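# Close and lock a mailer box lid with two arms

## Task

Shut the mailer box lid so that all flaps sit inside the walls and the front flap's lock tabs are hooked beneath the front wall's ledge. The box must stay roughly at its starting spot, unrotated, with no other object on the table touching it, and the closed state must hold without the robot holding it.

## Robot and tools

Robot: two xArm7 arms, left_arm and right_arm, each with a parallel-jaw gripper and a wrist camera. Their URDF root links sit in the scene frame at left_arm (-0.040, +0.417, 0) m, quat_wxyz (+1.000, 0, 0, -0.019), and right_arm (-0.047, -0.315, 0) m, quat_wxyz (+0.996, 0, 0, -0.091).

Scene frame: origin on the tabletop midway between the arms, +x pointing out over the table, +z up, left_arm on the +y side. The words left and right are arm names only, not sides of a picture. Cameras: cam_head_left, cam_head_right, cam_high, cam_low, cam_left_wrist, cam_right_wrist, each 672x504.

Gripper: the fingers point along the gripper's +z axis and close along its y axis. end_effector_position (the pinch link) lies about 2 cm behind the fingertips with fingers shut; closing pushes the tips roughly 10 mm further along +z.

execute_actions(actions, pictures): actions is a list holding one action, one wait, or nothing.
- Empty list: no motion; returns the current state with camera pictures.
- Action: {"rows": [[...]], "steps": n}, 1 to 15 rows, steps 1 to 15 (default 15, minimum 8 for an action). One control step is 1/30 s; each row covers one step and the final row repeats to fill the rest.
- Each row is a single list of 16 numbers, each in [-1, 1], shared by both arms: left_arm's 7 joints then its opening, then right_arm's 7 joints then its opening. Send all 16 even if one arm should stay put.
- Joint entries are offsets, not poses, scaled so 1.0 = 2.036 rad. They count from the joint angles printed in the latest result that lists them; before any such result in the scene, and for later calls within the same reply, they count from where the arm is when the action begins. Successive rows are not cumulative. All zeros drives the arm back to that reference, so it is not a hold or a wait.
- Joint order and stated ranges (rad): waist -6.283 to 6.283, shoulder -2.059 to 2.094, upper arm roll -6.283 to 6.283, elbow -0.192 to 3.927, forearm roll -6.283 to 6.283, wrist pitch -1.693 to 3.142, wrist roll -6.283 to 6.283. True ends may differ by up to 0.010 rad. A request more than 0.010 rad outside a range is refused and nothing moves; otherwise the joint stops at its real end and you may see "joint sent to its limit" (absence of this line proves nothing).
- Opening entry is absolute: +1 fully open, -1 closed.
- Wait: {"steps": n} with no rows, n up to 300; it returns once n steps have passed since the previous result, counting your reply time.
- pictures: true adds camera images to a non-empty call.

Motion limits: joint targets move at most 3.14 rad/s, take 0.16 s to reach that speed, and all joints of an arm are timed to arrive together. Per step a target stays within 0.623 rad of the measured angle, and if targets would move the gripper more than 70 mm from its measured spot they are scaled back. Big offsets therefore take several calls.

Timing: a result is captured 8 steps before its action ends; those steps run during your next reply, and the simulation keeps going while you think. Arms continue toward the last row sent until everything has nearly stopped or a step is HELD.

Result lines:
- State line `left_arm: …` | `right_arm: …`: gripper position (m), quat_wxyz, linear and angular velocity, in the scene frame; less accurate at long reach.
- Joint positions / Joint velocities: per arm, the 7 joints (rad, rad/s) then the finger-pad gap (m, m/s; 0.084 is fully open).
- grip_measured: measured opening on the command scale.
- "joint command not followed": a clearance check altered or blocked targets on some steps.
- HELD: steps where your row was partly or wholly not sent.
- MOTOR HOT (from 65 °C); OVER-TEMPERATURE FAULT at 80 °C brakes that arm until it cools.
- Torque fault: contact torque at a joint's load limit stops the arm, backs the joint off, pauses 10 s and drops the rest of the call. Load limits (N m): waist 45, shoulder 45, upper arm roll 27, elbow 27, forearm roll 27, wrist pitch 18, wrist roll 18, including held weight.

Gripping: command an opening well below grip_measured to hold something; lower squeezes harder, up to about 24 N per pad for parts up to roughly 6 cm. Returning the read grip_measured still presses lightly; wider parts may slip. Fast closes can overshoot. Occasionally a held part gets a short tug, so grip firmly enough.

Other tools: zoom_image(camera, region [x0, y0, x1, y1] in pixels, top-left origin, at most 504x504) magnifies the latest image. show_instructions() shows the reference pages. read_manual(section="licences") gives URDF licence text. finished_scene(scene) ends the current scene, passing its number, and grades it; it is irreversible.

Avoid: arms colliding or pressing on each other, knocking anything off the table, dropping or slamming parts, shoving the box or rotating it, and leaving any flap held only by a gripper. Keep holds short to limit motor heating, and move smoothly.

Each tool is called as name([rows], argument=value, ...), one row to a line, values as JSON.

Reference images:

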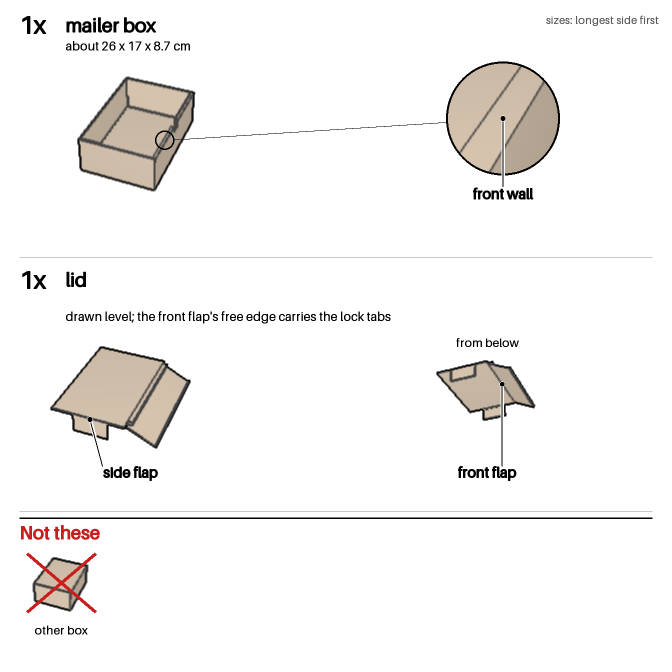

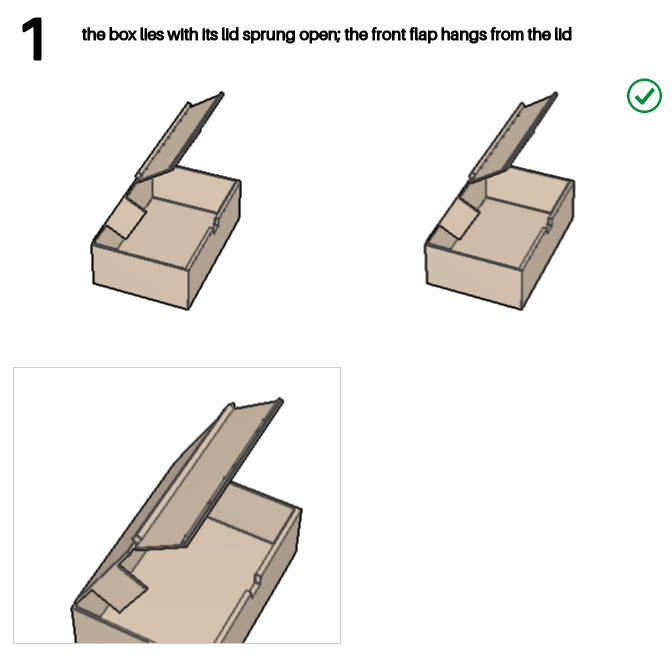

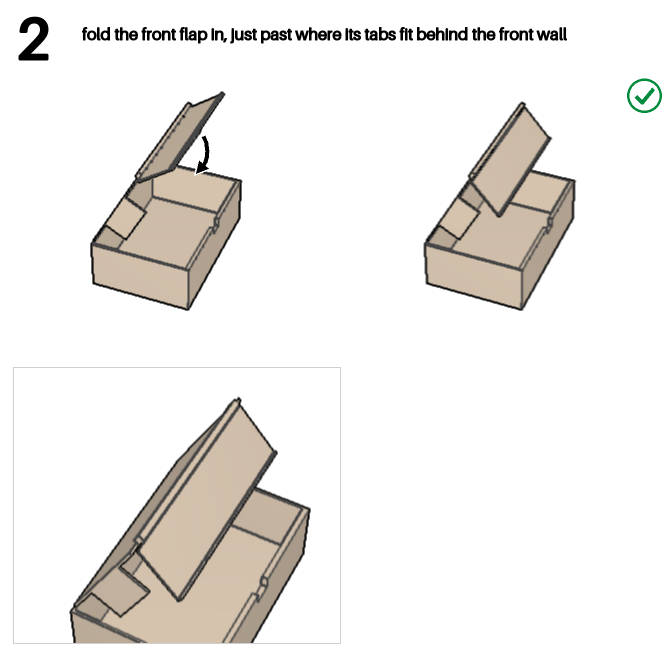

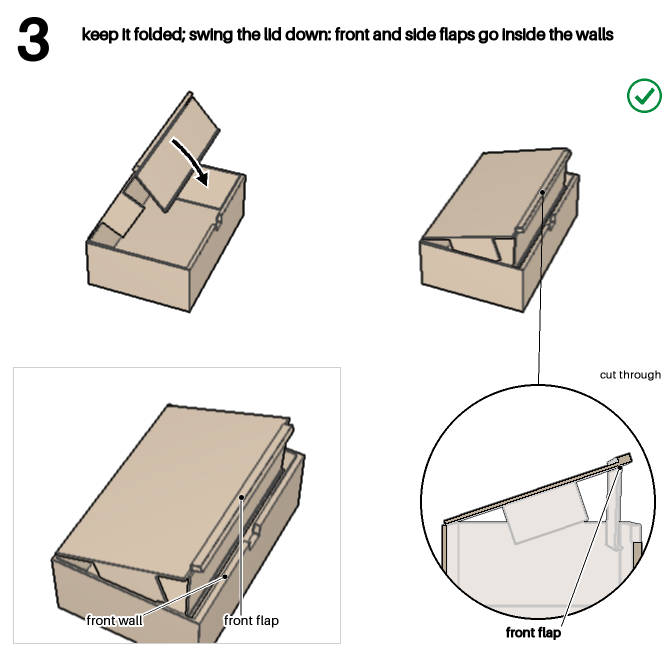

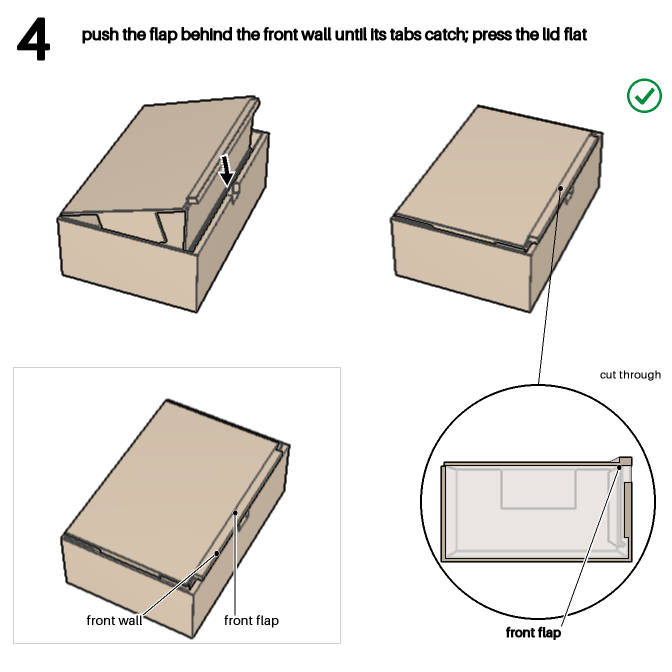

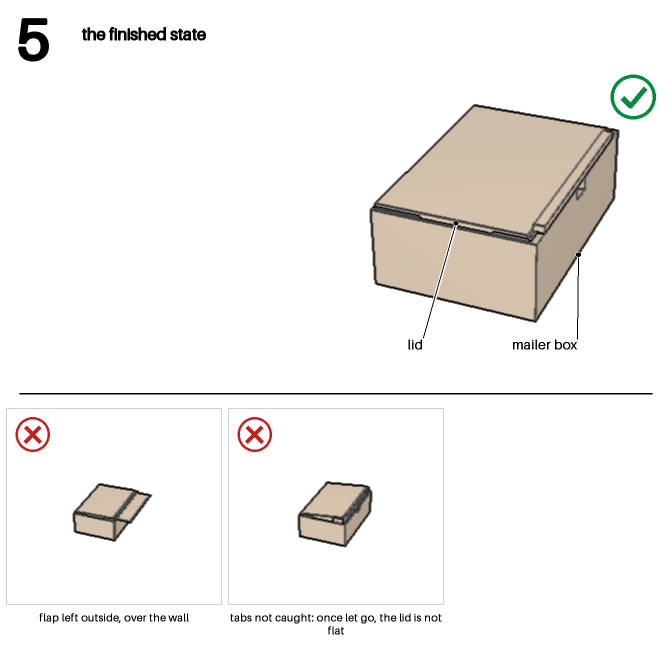

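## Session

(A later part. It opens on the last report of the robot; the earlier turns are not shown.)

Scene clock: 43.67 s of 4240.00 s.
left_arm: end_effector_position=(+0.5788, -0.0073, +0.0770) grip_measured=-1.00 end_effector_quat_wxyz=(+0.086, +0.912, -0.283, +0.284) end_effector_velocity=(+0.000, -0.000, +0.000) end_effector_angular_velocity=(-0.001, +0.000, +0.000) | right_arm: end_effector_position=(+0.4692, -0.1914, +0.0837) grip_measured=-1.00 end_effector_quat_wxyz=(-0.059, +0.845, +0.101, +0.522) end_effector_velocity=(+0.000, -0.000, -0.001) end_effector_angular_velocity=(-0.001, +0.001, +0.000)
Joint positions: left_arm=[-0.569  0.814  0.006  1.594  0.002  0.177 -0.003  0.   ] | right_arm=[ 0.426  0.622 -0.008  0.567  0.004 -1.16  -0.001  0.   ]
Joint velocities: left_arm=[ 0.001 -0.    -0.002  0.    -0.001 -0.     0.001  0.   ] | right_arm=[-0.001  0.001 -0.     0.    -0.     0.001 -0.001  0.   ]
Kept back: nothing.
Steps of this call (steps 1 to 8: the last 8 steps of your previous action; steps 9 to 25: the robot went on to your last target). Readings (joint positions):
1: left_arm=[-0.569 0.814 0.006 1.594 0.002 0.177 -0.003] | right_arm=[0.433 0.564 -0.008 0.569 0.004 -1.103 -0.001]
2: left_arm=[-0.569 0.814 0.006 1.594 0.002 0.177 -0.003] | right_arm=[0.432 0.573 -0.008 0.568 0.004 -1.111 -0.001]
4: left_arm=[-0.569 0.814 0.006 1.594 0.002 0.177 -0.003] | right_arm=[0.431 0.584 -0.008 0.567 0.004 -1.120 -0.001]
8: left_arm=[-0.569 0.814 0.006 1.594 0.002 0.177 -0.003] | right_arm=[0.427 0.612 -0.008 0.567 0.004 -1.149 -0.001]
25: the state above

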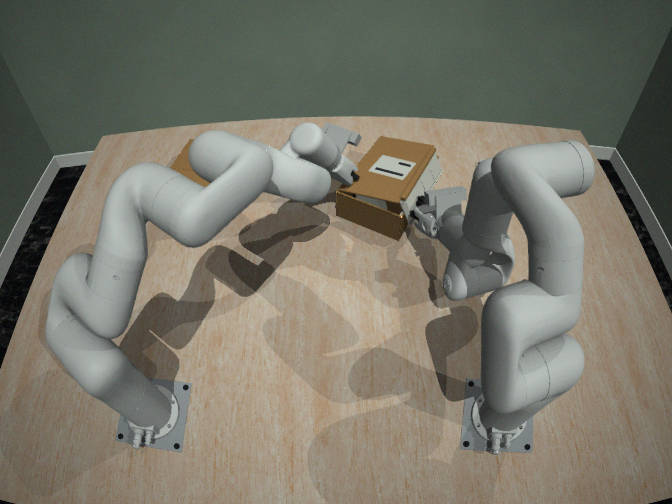

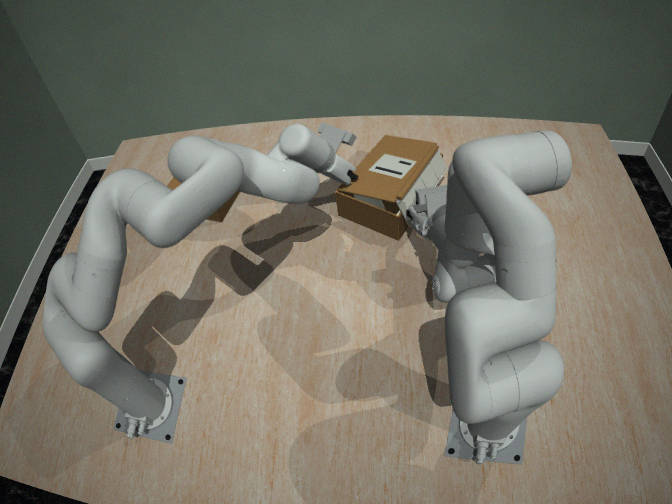

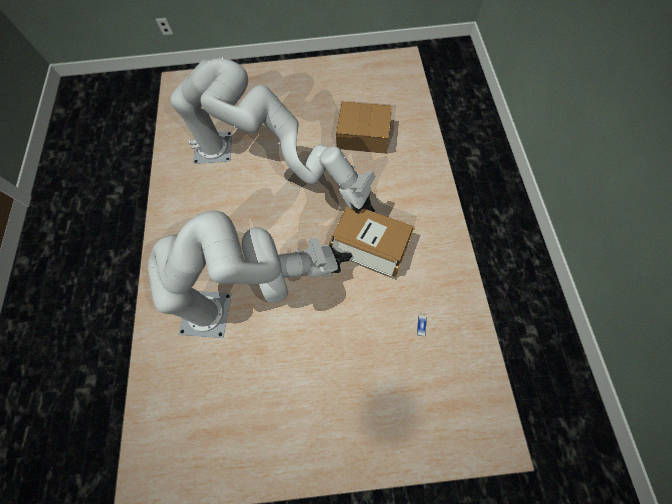

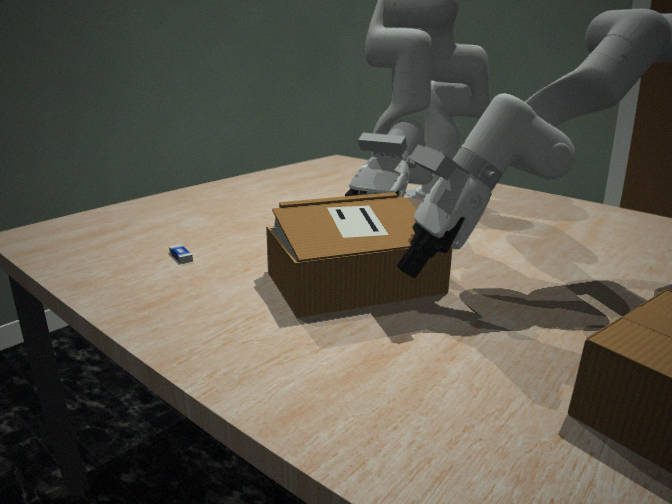

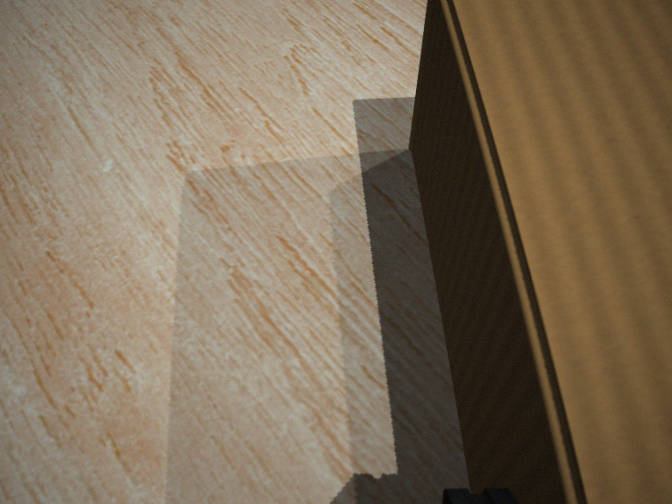

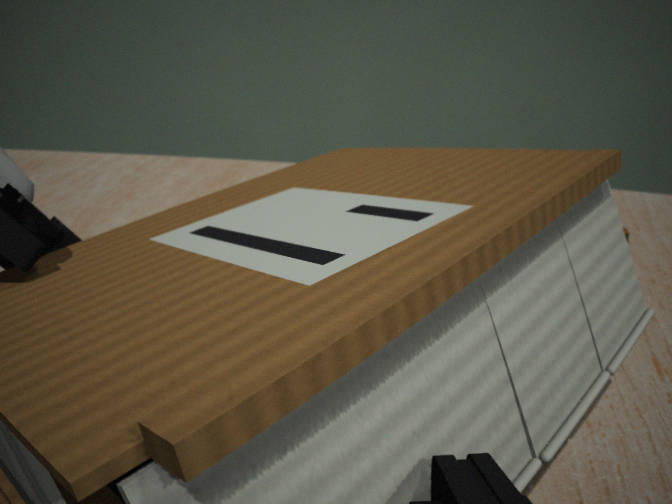

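Now slowly up 4.5 cm.

execute_actions([
  {"rows":[[0,0,0,0,0,0,0,-1,0,-0.005,0,0,0,0.005,0,-1],[0,0,0,0,0,0,0,-1,0,-0.01,0,0,0,0.01,0,-1],[0,0,0,0,0,0,0,-1,0,-0.015,0,0,0,0.015,0,-1],[0,0,0,0,0,0,0,-1,0,-0.02,0,0,0,0.02,0,-1],[0,0,0,0,0,0,0,-1,0,-0.025,0,0,0,0.025,0,-1],[0,0,0,0,0,0,0,-1,0,-0.03,0,0,0,0.03,0,-1],[0,0,0,0,0,0,0,-1,0,-0.035,0,0,0,0.035,0,-1],[0,0,0,0,0,0,0,-1,0,-0.04,0,0,0,0.04,0,-1],[0,0,0,0,0,0,0,-1,0,-0.045,0,0,0,0.045,0,-1],[0,0,0,0,0,0,0,-1,0,-0.05,0,0,0,0.05,0,-1],[0,0,0,0,0,0,0,-1,0,-0.055,0,0,0,0.055,0,-1],[0,0,0,0,0,0,0,-1,0,-0.06,0,0,0,0.06,0,-1],[0,0,0,0,0,0,0,-1,0,-0.065,0,0,0,0.065,0,-1],[0,0,0,0,0,0,0,-1,0,-0.07,0,0,0,0.07,0,-1],[0,0,0,0,0,0,0,-1,0,-0.075,0,0,0,0.075,0,-1]]},
])

execute_actions([
  {"steps":25},
], pictures=true)

zoom_image(camera="cam_head_left", region=[300,110,500,260])

Scene clock: 44.57 s of 4240.00 s.
left_arm: end_effector_position=(+0.5786, -0.0077, +0.0770) grip_measured=-1.00 end_effector_quat_wxyz=(+0.086, +0.912, -0.284, +0.284) end_effector_velocity=(+0.001, +0.002, -0.000) end_effector_angular_velocity=(+0.001, -0.000, +0.003) | right_arm: end_effector_position=(+0.4723, -0.1903, +0.0910) grip_measured=-1.00 end_effector_quat_wxyz=(-0.059, +0.847, +0.101, +0.519) end_effector_velocity=(+0.043, +0.020, +0.092) end_effector_angular_velocity=(+0.020, -0.042, +0.017)
Joint positions: left_arm=[-0.569  0.814  0.005  1.594  0.002  0.177 -0.003  0.   ] | right_arm=[ 0.426  0.588 -0.008  0.565  0.004 -1.122 -0.002  0.   ]
Joint velocities: left_arm=[ 0.001 -0.     0.002 -0.    -0.001  0.    -0.     0.   ] | right_arm=[ 0.004 -0.286  0.011  0.021 -0.004  0.261  0.001  0.   ]
Steps of this call (steps 1 to 15: the robot went on to your last target; steps 16 to 20: nothing new was sent; steps 21 to 27: the first 7 steps of this action). Readings (joint positions):
21: left_arm=[-0.569 0.814 0.005 1.594 0.002 0.177 -0.003] | right_arm=[0.426 0.622 -0.009 0.568 0.004 -1.160 -0.001]
22: left_arm=[-0.569 0.814 0.005 1.594 0.002 0.177 -0.003] | right_arm=[0.426 0.620 -0.009 0.567 0.004 -1.158 -0.001]
24: left_arm=[-0.569 0.814 0.005 1.594 0.002 0.177 -0.003] | right_arm=[0.426 0.611 -0.009 0.566 0.004 -1.147 -0.002]
27: the state above

Scene clock: 45.40 s of 4240.00 s.
left_arm: end_effector_position=(+0.5780, -0.0076, +0.0759) grip_measured=-1.00 end_effector_quat_wxyz=(+0.086, +0.912, -0.284, +0.283) end_effector_velocity=(+0.000, +0.000, +0.001) end_effector_angular_velocity=(+0.001, -0.002, -0.002) | right_arm: end_effector_position=(+0.4865, -0.1871, +0.1265) grip_measured=-1.00 end_effector_quat_wxyz=(-0.059, +0.845, +0.100, +0.522) end_effector_velocity=(+0.000, -0.001, +0.001) end_effector_angular_velocity=(+0.000, -0.002, -0.002)
Joint positions: left_arm=[-0.57   0.815  0.005  1.593  0.002  0.177 -0.003  0.   ] | right_arm=[ 0.426  0.469 -0.008  0.567  0.004 -1.008 -0.001  0.   ]
Joint velocities: left_arm=[ 0.    -0.001  0.     0.     0.002  0.     0.001  0.   ] | right_arm=[-0.001 -0.002 -0.    -0.     0.    -0.     0.     0.   ]
Kept back: nothing.
Steps of this call (steps 1 to 8: the last 8 steps of your previous action; steps 9 to 25: the robot went on to your last target). Readings (joint positions):
1: left_arm=[-0.569 0.814 0.005 1.594 0.002 0.177 -0.003] | right_arm=[0.426 0.578 -0.007 0.566 0.004 -1.113 -0.002]
2: left_arm=[-0.570 0.814 0.005 1.594 0.002 0.177 -0.003] | right_arm=[0.426 0.568 -0.007 0.566 0.004 -1.104 -0.001]
4: left_arm=[-0.570 0.814 0.004 1.594 0.002 0.177 -0.003] | right_arm=[0.426 0.547 -0.007 0.568 0.003 -1.085 -0.001]
8: left_arm=[-0.570 0.814 0.003 1.594 0.002 0.177 -0.003] | right_arm=[0.427 0.506 -0.006 0.569 0.003 -1.045 -0.001]
25: the state above

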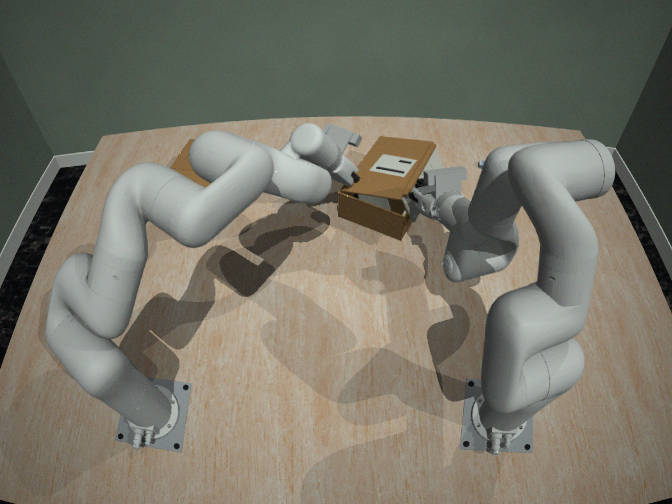

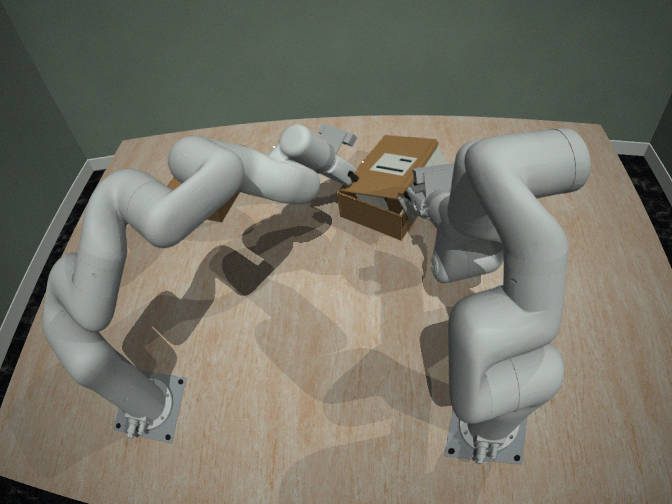

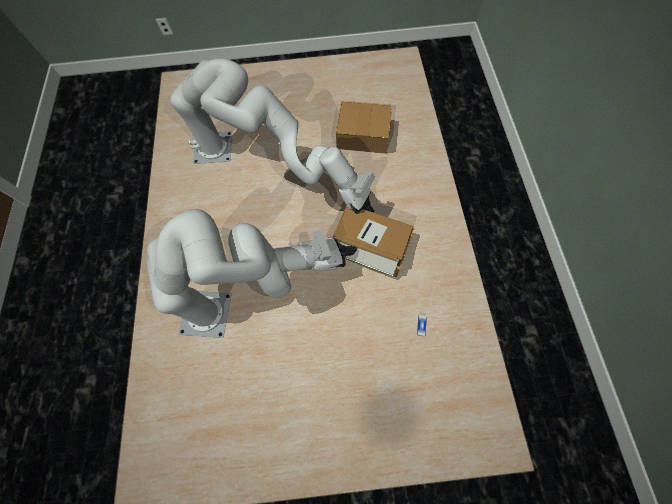

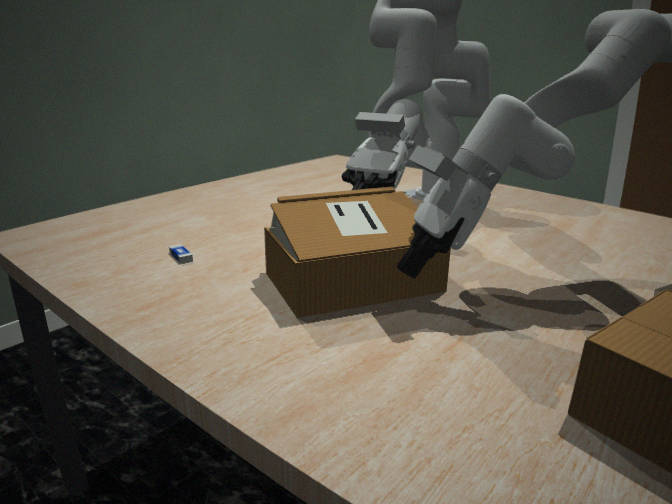

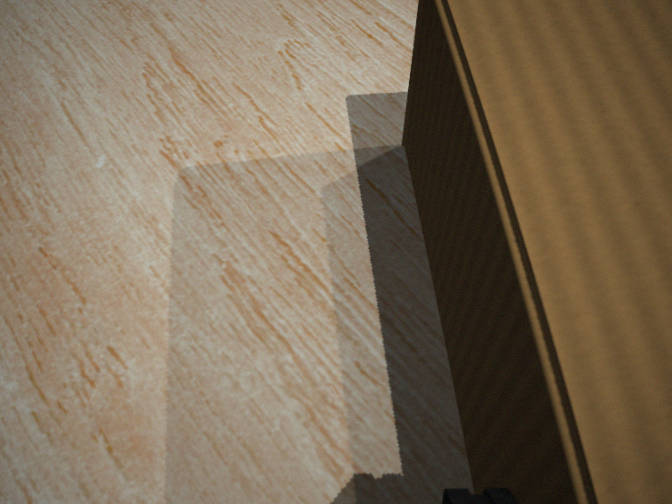

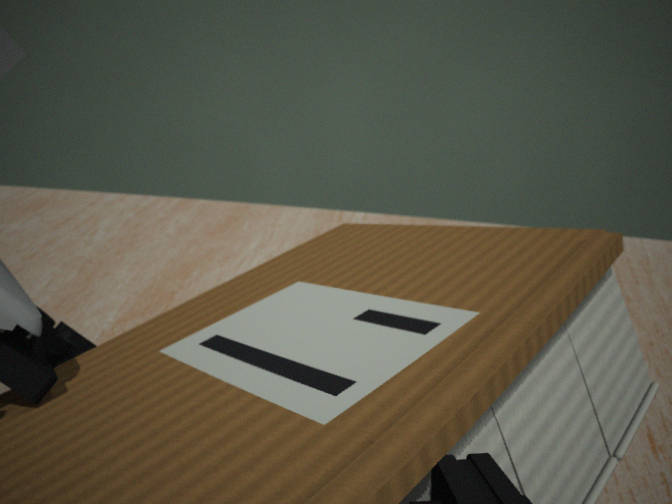

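Region (300, 110, 500, 260) of cam_head_left's 672x504 image, scaled by 2.520, with more detail than that image has; it fills the top 378 rows of this view, and the rest is white.

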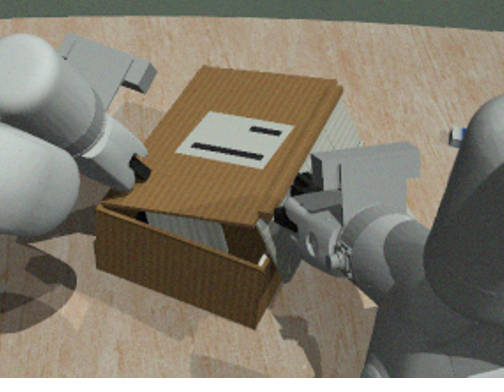

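execute_actions([
  {"rows":[[0,0,0,0,0,0,0,-1,0.012,-0.05,0,0,0,0.05,0,-1]]},
])

execute_actions([
  {"rows":[[0,0,0,0,0,0,0,-1,0,0,0,0,0,0,1,-1]]},
])

execute_actions([
  {"steps":35},
], pictures=true)

zoom_image(camera="cam_head_left", region=[300,110,500,260])

Scene clock: 46.27 s of 4240.00 s.
left_arm: end_effector_position=(+0.5795, -0.0070, +0.0783) grip_measured=-1.00 end_effector_quat_wxyz=(+0.086, +0.912, -0.283, +0.285) end_effector_velocity=(+0.004, +0.000, +0.009) end_effector_angular_velocity=(-0.009, -0.012, +0.004) | right_arm: end_effector_position=(+0.4919, -0.1746, +0.1546) grip_measured=-1.00 end_effector_quat_wxyz=(-0.065, +0.843, +0.108, +0.523) end_effector_velocity=(+0.011, +0.029, +0.067) end_effector_angular_velocity=(+0.005, -0.011, +0.044)
Joint positions: left_arm=[-0.569  0.813  0.006  1.595  0.002  0.177 -0.003  0.   ] | right_arm=[ 0.447  0.379 -0.009  0.569  0.005 -0.921 -0.001  0.   ]
Joint velocities: left_arm=[ 0.002 -0.008  0.001  0.005 -0.001 -0.001 -0.     0.   ] | right_arm=[ 0.048 -0.211 -0.003  0.008  0.     0.207  0.001  0.   ]
Steps of this call (steps 1 to 15: the robot went on to your last target; steps 16 to 19: nothing new was sent; steps 20 to 26: the first 7 steps of this action). Readings (joint positions):
20: left_arm=[-0.569 0.815 0.005 1.594 0.002 0.177 -0.003] | right_arm=[0.426 0.469 -0.008 0.567 0.004 -1.007 -0.001]
21: left_arm=[-0.569 0.815 0.005 1.594 0.002 0.177 -0.003] | right_arm=[0.427 0.463 -0.009 0.567 0.004 -0.999 -0.001]
23: left_arm=[-0.569 0.815 0.005 1.594 0.002 0.177 -0.003] | right_arm=[0.436 0.425 -0.010 0.565 0.004 -0.960 -0.001]
26: the state above

Scene clock: 46.77 s of 4240.00 s.
left_arm: end_effector_position=(+0.5792, -0.0078, +0.0781) grip_measured=-1.00 end_effector_quat_wxyz=(+0.087, +0.912, -0.283, +0.285) end_effector_velocity=(-0.003, -0.005, -0.001) end_effector_angular_velocity=(-0.003, +0.003, -0.006) | right_arm: end_effector_position=(+0.4906, -0.1713, +0.1555) grip_measured=-1.00 end_effector_quat_wxyz=(-0.143, +0.851, -0.015, +0.505) end_effector_velocity=(-0.001, +0.002, -0.002) end_effector_angular_velocity=(+2.386, +0.632, -1.240)
Joint positions: left_arm=[-0.569  0.814  0.005  1.595  0.002  0.176 -0.003  0.   ] | right_arm=[ 0.451  0.369 -0.007  0.567  0.004 -0.906  0.295  0.   ]
Joint velocities: left_arm=[-0.004  0.004 -0.004  0.002  0.001 -0.001 -0.002  0.   ] | right_arm=[ 0.003  0.003  0.001 -0.001 -0.    -0.001  2.763  0.   ]
Steps of this call (steps 1 to 8: the last 8 steps of your previous action; steps 9 to 15: the first 7 steps of this action, its rows measured from where the robot was after step 8). Readings (joint positions):
8: left_arm=[-0.569 0.813 0.006 1.595 0.002 0.177 -0.003] | right_arm=[0.450 0.369 -0.009 0.567 0.004 -0.906 -0.001]
9: left_arm=[-0.569 0.813 0.006 1.595 0.002 0.177 -0.003] | right_arm=[0.450 0.369 -0.009 0.567 0.004 -0.906 -0.000]
10: left_arm=[-0.569 0.813 0.006 1.595 0.002 0.177 -0.003] | right_arm=[0.450 0.368 -0.009 0.567 0.004 -0.906 0.008]
12: left_arm=[-0.569 0.813 0.006 1.595 0.002 0.177 -0.003] | right_arm=[0.450 0.368 -0.008 0.567 0.004 -0.906 0.070]
15: the state above

Scene clock: 47.93 s of 4240.00 s.
left_arm: end_effector_position=(+0.5792, -0.0075, +0.0781) grip_measured=-1.00 end_effector_quat_wxyz=(+0.087, +0.912, -0.283, +0.285) end_effector_velocity=(+0.000, +0.001, -0.001) end_effector_angular_velocity=(+0.001, +0.001, +0.001) | right_arm: end_effector_position=(+0.4910, -0.1730, +0.1555) grip_measured=-1.00 end_effector_quat_wxyz=(-0.477, +0.537, -0.661, +0.218) end_effector_velocity=(+0.000, -0.001, +0.000) end_effector_angular_velocity=(+0.001, -0.000, -0.002)
Joint positions: left_arm=[-0.569  0.813  0.006  1.595  0.002  0.177 -0.003  0.   ] | right_arm=[ 0.45   0.369 -0.009  0.567  0.004 -0.906  2.034  0.   ]
Joint velocities: left_arm=[ 0.     0.     0.001 -0.001  0.     0.    -0.     0.   ] | right_arm=[-0.002 -0.    -0.     0.    -0.    -0.     0.001  0.   ]
Kept back: nothing.
Steps of this call (steps 1 to 8: the last 8 steps of your previous action; steps 9 to 35: the robot went on to your last target). Readings (joint positions):
1: left_arm=[-0.569 0.814 0.005 1.595 0.002 0.176 -0.003] | right_arm=[0.451 0.369 -0.007 0.567 0.004 -0.906 0.390]
2: left_arm=[-0.569 0.814 0.005 1.595 0.002 0.176 -0.003] | right_arm=[0.451 0.369 -0.008 0.567 0.004 -0.906 0.487]
4: left_arm=[-0.569 0.814 0.005 1.595 0.002 0.176 -0.003] | right_arm=[0.450 0.369 -0.008 0.567 0.004 -0.906 0.680]
8: left_arm=[-0.569 0.814 0.005 1.595 0.002 0.176 -0.003] | right_arm=[0.450 0.369 -0.009 0.566 0.004 -0.906 1.058]
35: the state above

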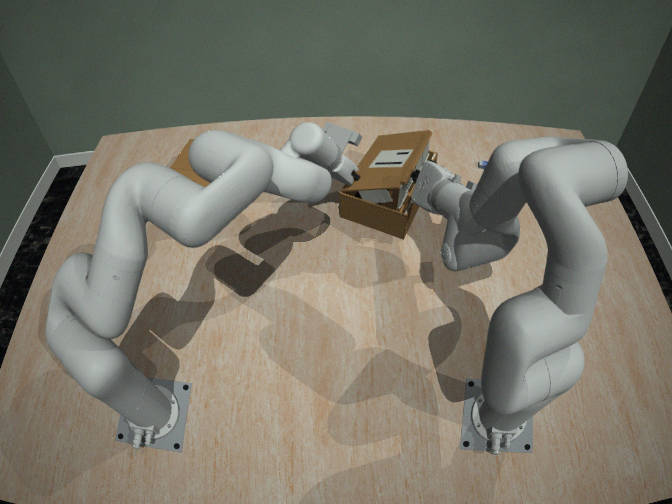

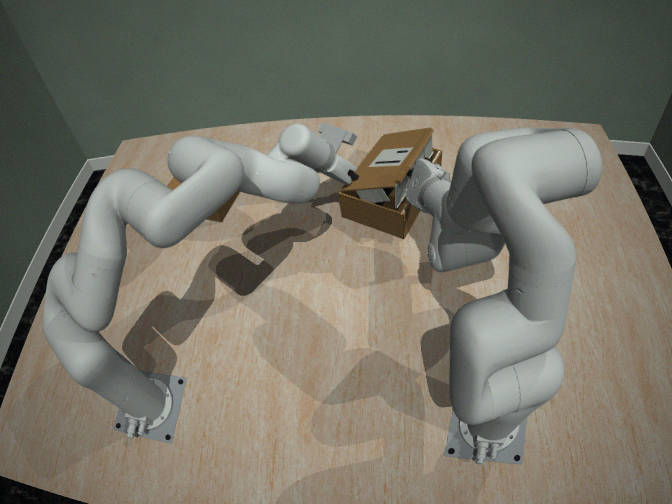

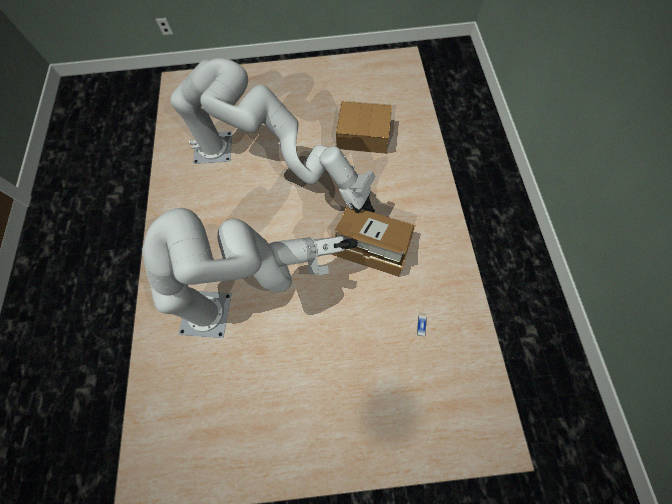

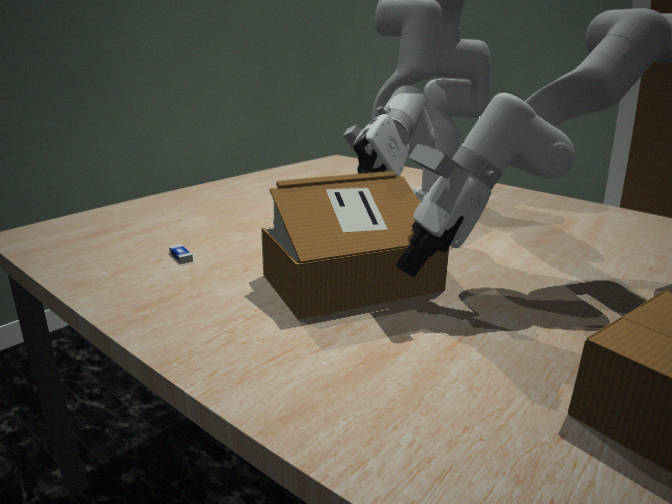

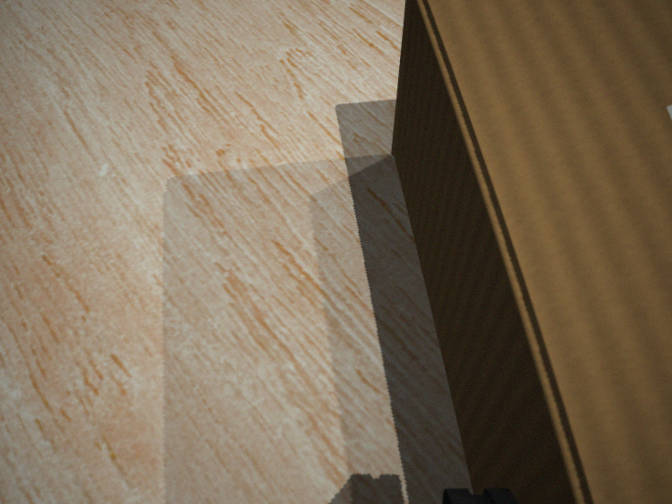

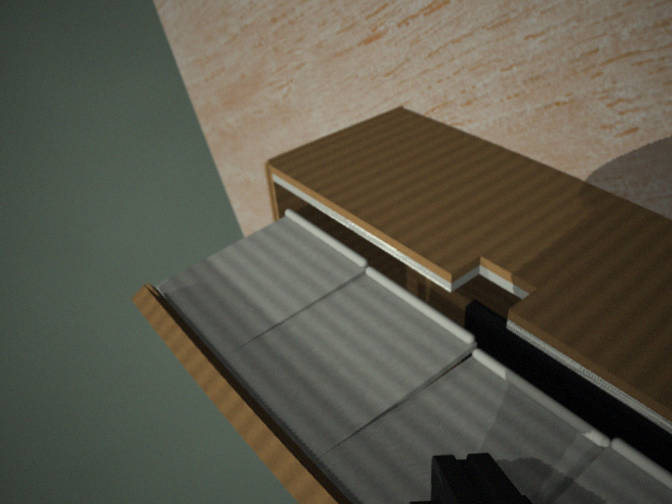

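Region (300, 110, 500, 260) of cam_head_left's 672x504 image, scaled by 2.520, with more detail than that image has; it fills the top 378 rows of this view, and the rest is white.

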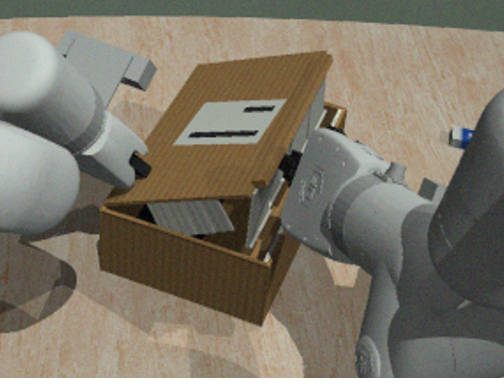

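The knuckle folded it in. Lower with slight outward.

execute_actions([
  {"rows":[[0,0,0,0,0,0,0,-1,-0.002,0.012,0,0,0,-0.012,0,-1],[0,0,0,0,0,0,0,-1,-0.002,0.012,0,0,0,-0.012,0,-1],[0,0,0,0,0,0,0,-1,-0.002,0.012,0,0,0,-0.012,0,-1],[0,0,0,0,0,0,0,-1,-0.002,0.012,0,0,0,-0.012,0,-1],[0,0,0,0,0,0,0,-1,-0.002,0.012,0,0,0,-0.012,0,-1],[0,0,0,0,0,0,0,-1,-0.004,0.024,0,0,0,-0.024,0,-1],[0,0,0,0,0,0,0,-1,-0.004,0.024,0,0,0,-0.024,0,-1],[0,0,0,0,0,0,0,-1,-0.004,0.024,0,0,0,-0.024,0,-1],[0,0,0,0,0,0,0,-1,-0.004,0.024,0,0,0,-0.024,0,-1],[0,0,0,0,0,0,0,-1,-0.004,0.024,0,0,0,-0.024,0,-1],[0,0,0,0,0,0,0,-1,-0.006,0.036,0,0,0,-0.036,0,-1]]},
])

execute_actions([
  {"steps":25},
], pictures=true)

zoom_image(camera="cam_head_left", region=[300,110,500,260])

Scene clock: 48.80 s of 4240.00 s.
left_arm: end_effector_position=(+0.5790, -0.0071, +0.0770) grip_measured=-1.00 end_effector_quat_wxyz=(+0.086, +0.912, -0.283, +0.284) end_effector_velocity=(-0.004, -0.000, -0.003) end_effector_angular_velocity=(+0.005, +0.010, -0.003) | right_arm: end_effector_position=(+0.4899, -0.1756, +0.1481) grip_measured=-1.00 end_effector_quat_wxyz=(-0.477, +0.536, -0.662, +0.219) end_effector_velocity=(+0.000, -0.013, -0.035) end_effector_angular_velocity=(+0.010, -0.044, -0.021)
Joint positions: left_arm=[-0.569  0.814  0.006  1.594  0.002  0.177 -0.003  0.   ] | right_arm=[ 0.446  0.394 -0.009  0.567  0.004 -0.932  2.034  0.   ]
Joint velocities: left_arm=[-0.002 -0.001 -0.002 -0.006 -0.001  0.007  0.001  0.   ] | right_arm=[-0.029  0.169  0.006  0.023 -0.002 -0.191 -0.001  0.   ]
Steps of this call (steps 1 to 15: the robot went on to your last target; steps 16 to 19: nothing new was sent; steps 20 to 26: the first 7 steps of this action). Readings (joint positions):
20: left_arm=[-0.569 0.813 0.006 1.595 0.002 0.177 -0.003] | right_arm=[0.450 0.369 -0.009 0.567 0.004 -0.907 2.034]
21: left_arm=[-0.569 0.813 0.006 1.595 0.002 0.177 -0.003] | right_arm=[0.449 0.372 -0.009 0.567 0.004 -0.911 2.034]
23: left_arm=[-0.569 0.814 0.006 1.594 0.002 0.177 -0.003] | right_arm=[0.448 0.382 -0.009 0.567 0.004 -0.920 2.034]
26: the state above

Scene clock: 49.63 s of 4240.00 s.
left_arm: end_effector_position=(+0.5785, -0.0070, +0.0762) grip_measured=-1.00 end_effector_quat_wxyz=(+0.086, +0.912, -0.283, +0.283) end_effector_velocity=(-0.001, -0.002, +0.001) end_effector_angular_velocity=(-0.003, -0.002, -0.002) | right_arm: end_effector_position=(+0.4873, -0.1810, +0.1341) grip_measured=-1.00 end_effector_quat_wxyz=(-0.476, +0.533, -0.664, +0.221) end_effector_velocity=(-0.000, -0.001, -0.001) end_effector_angular_velocity=(-0.001, +0.001, -0.001)
Joint positions: left_arm=[-0.569  0.815  0.006  1.593  0.002  0.177 -0.003  0.   ] | right_arm=[ 0.438  0.442 -0.009  0.567  0.004 -0.979  2.034  0.   ]
Joint velocities: left_arm=[-0.001 -0.001 -0.002  0.001 -0.    -0.001 -0.     0.   ] | right_arm=[-0.001  0.    -0.    -0.001  0.     0.    -0.     0.   ]
Kept back: nothing.
Steps of this call (steps 1 to 8: the last 8 steps of your previous action; steps 9 to 25: the robot went on to your last target). Readings (joint positions):
1: left_arm=[-0.569 0.814 0.006 1.594 0.002 0.177 -0.003] | right_arm=[0.445 0.400 -0.009 0.567 0.004 -0.938 2.034]
2: left_arm=[-0.569 0.814 0.006 1.594 0.002 0.177 -0.003] | right_arm=[0.444 0.406 -0.009 0.567 0.004 -0.943 2.034]
4: left_arm=[-0.569 0.815 0.005 1.593 0.002 0.177 -0.003] | right_arm=[0.442 0.413 -0.009 0.566 0.004 -0.950 2.034]
8: left_arm=[-0.569 0.815 0.006 1.593 0.002 0.178 -0.002] | right_arm=[0.439 0.434 -0.009 0.567 0.004 -0.972 2.034]
25: the state above

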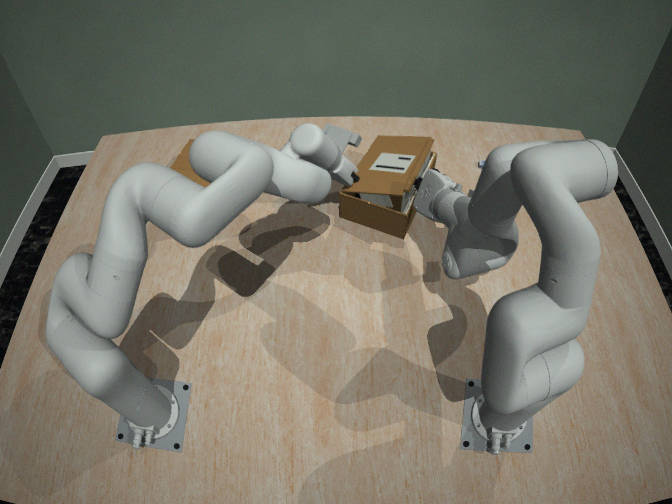

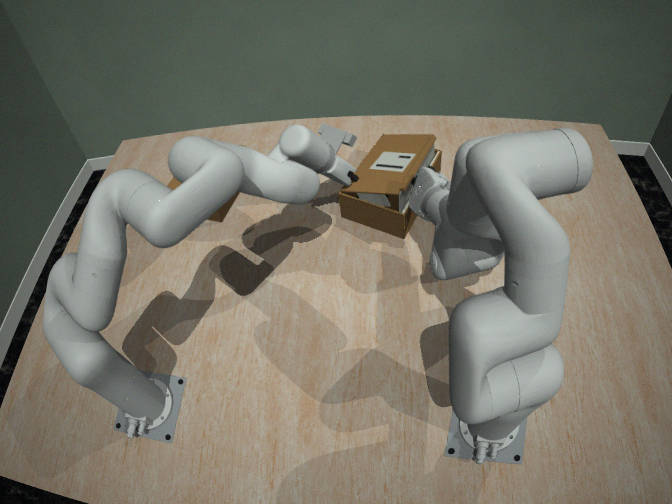

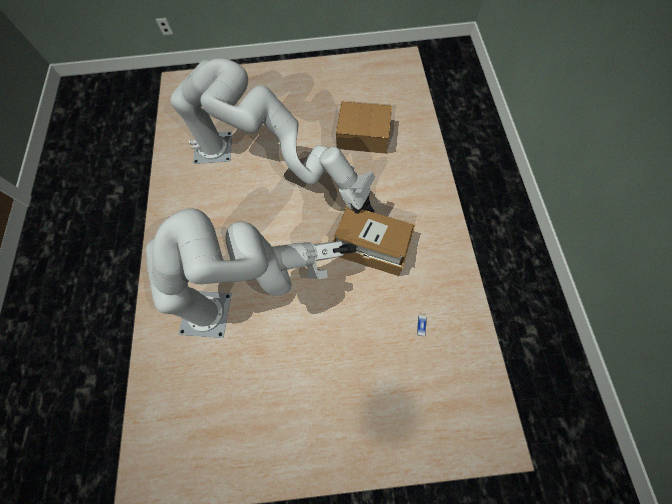

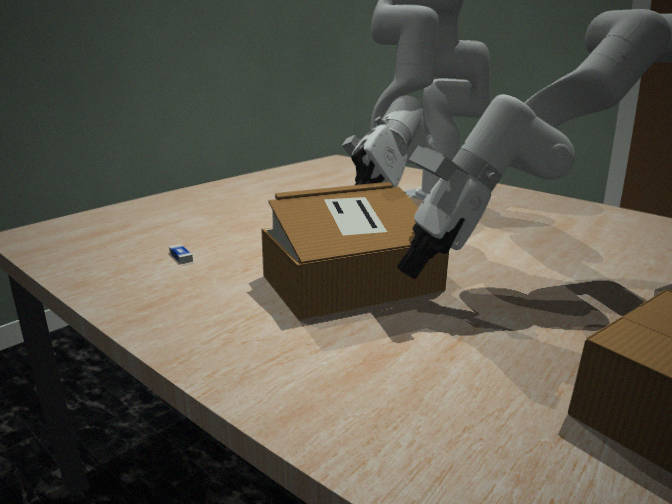

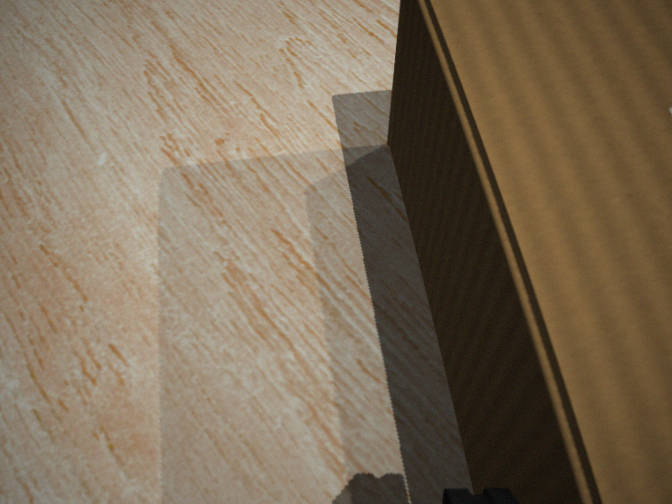

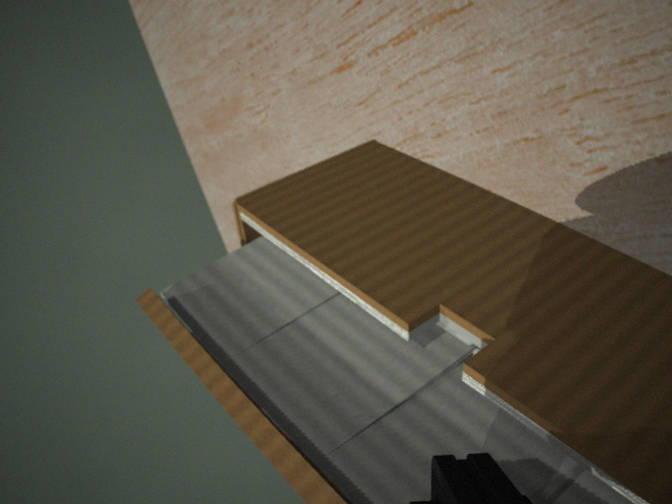

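Region (300, 110, 500, 260) of cam_head_left's 672x504 image, scaled by 2.520, with more detail than that image has; it fills the top 378 rows of this view, and the rest is white.

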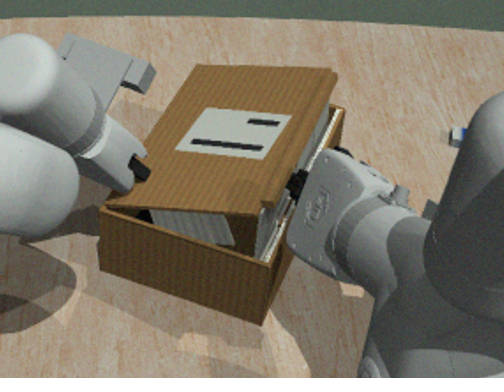

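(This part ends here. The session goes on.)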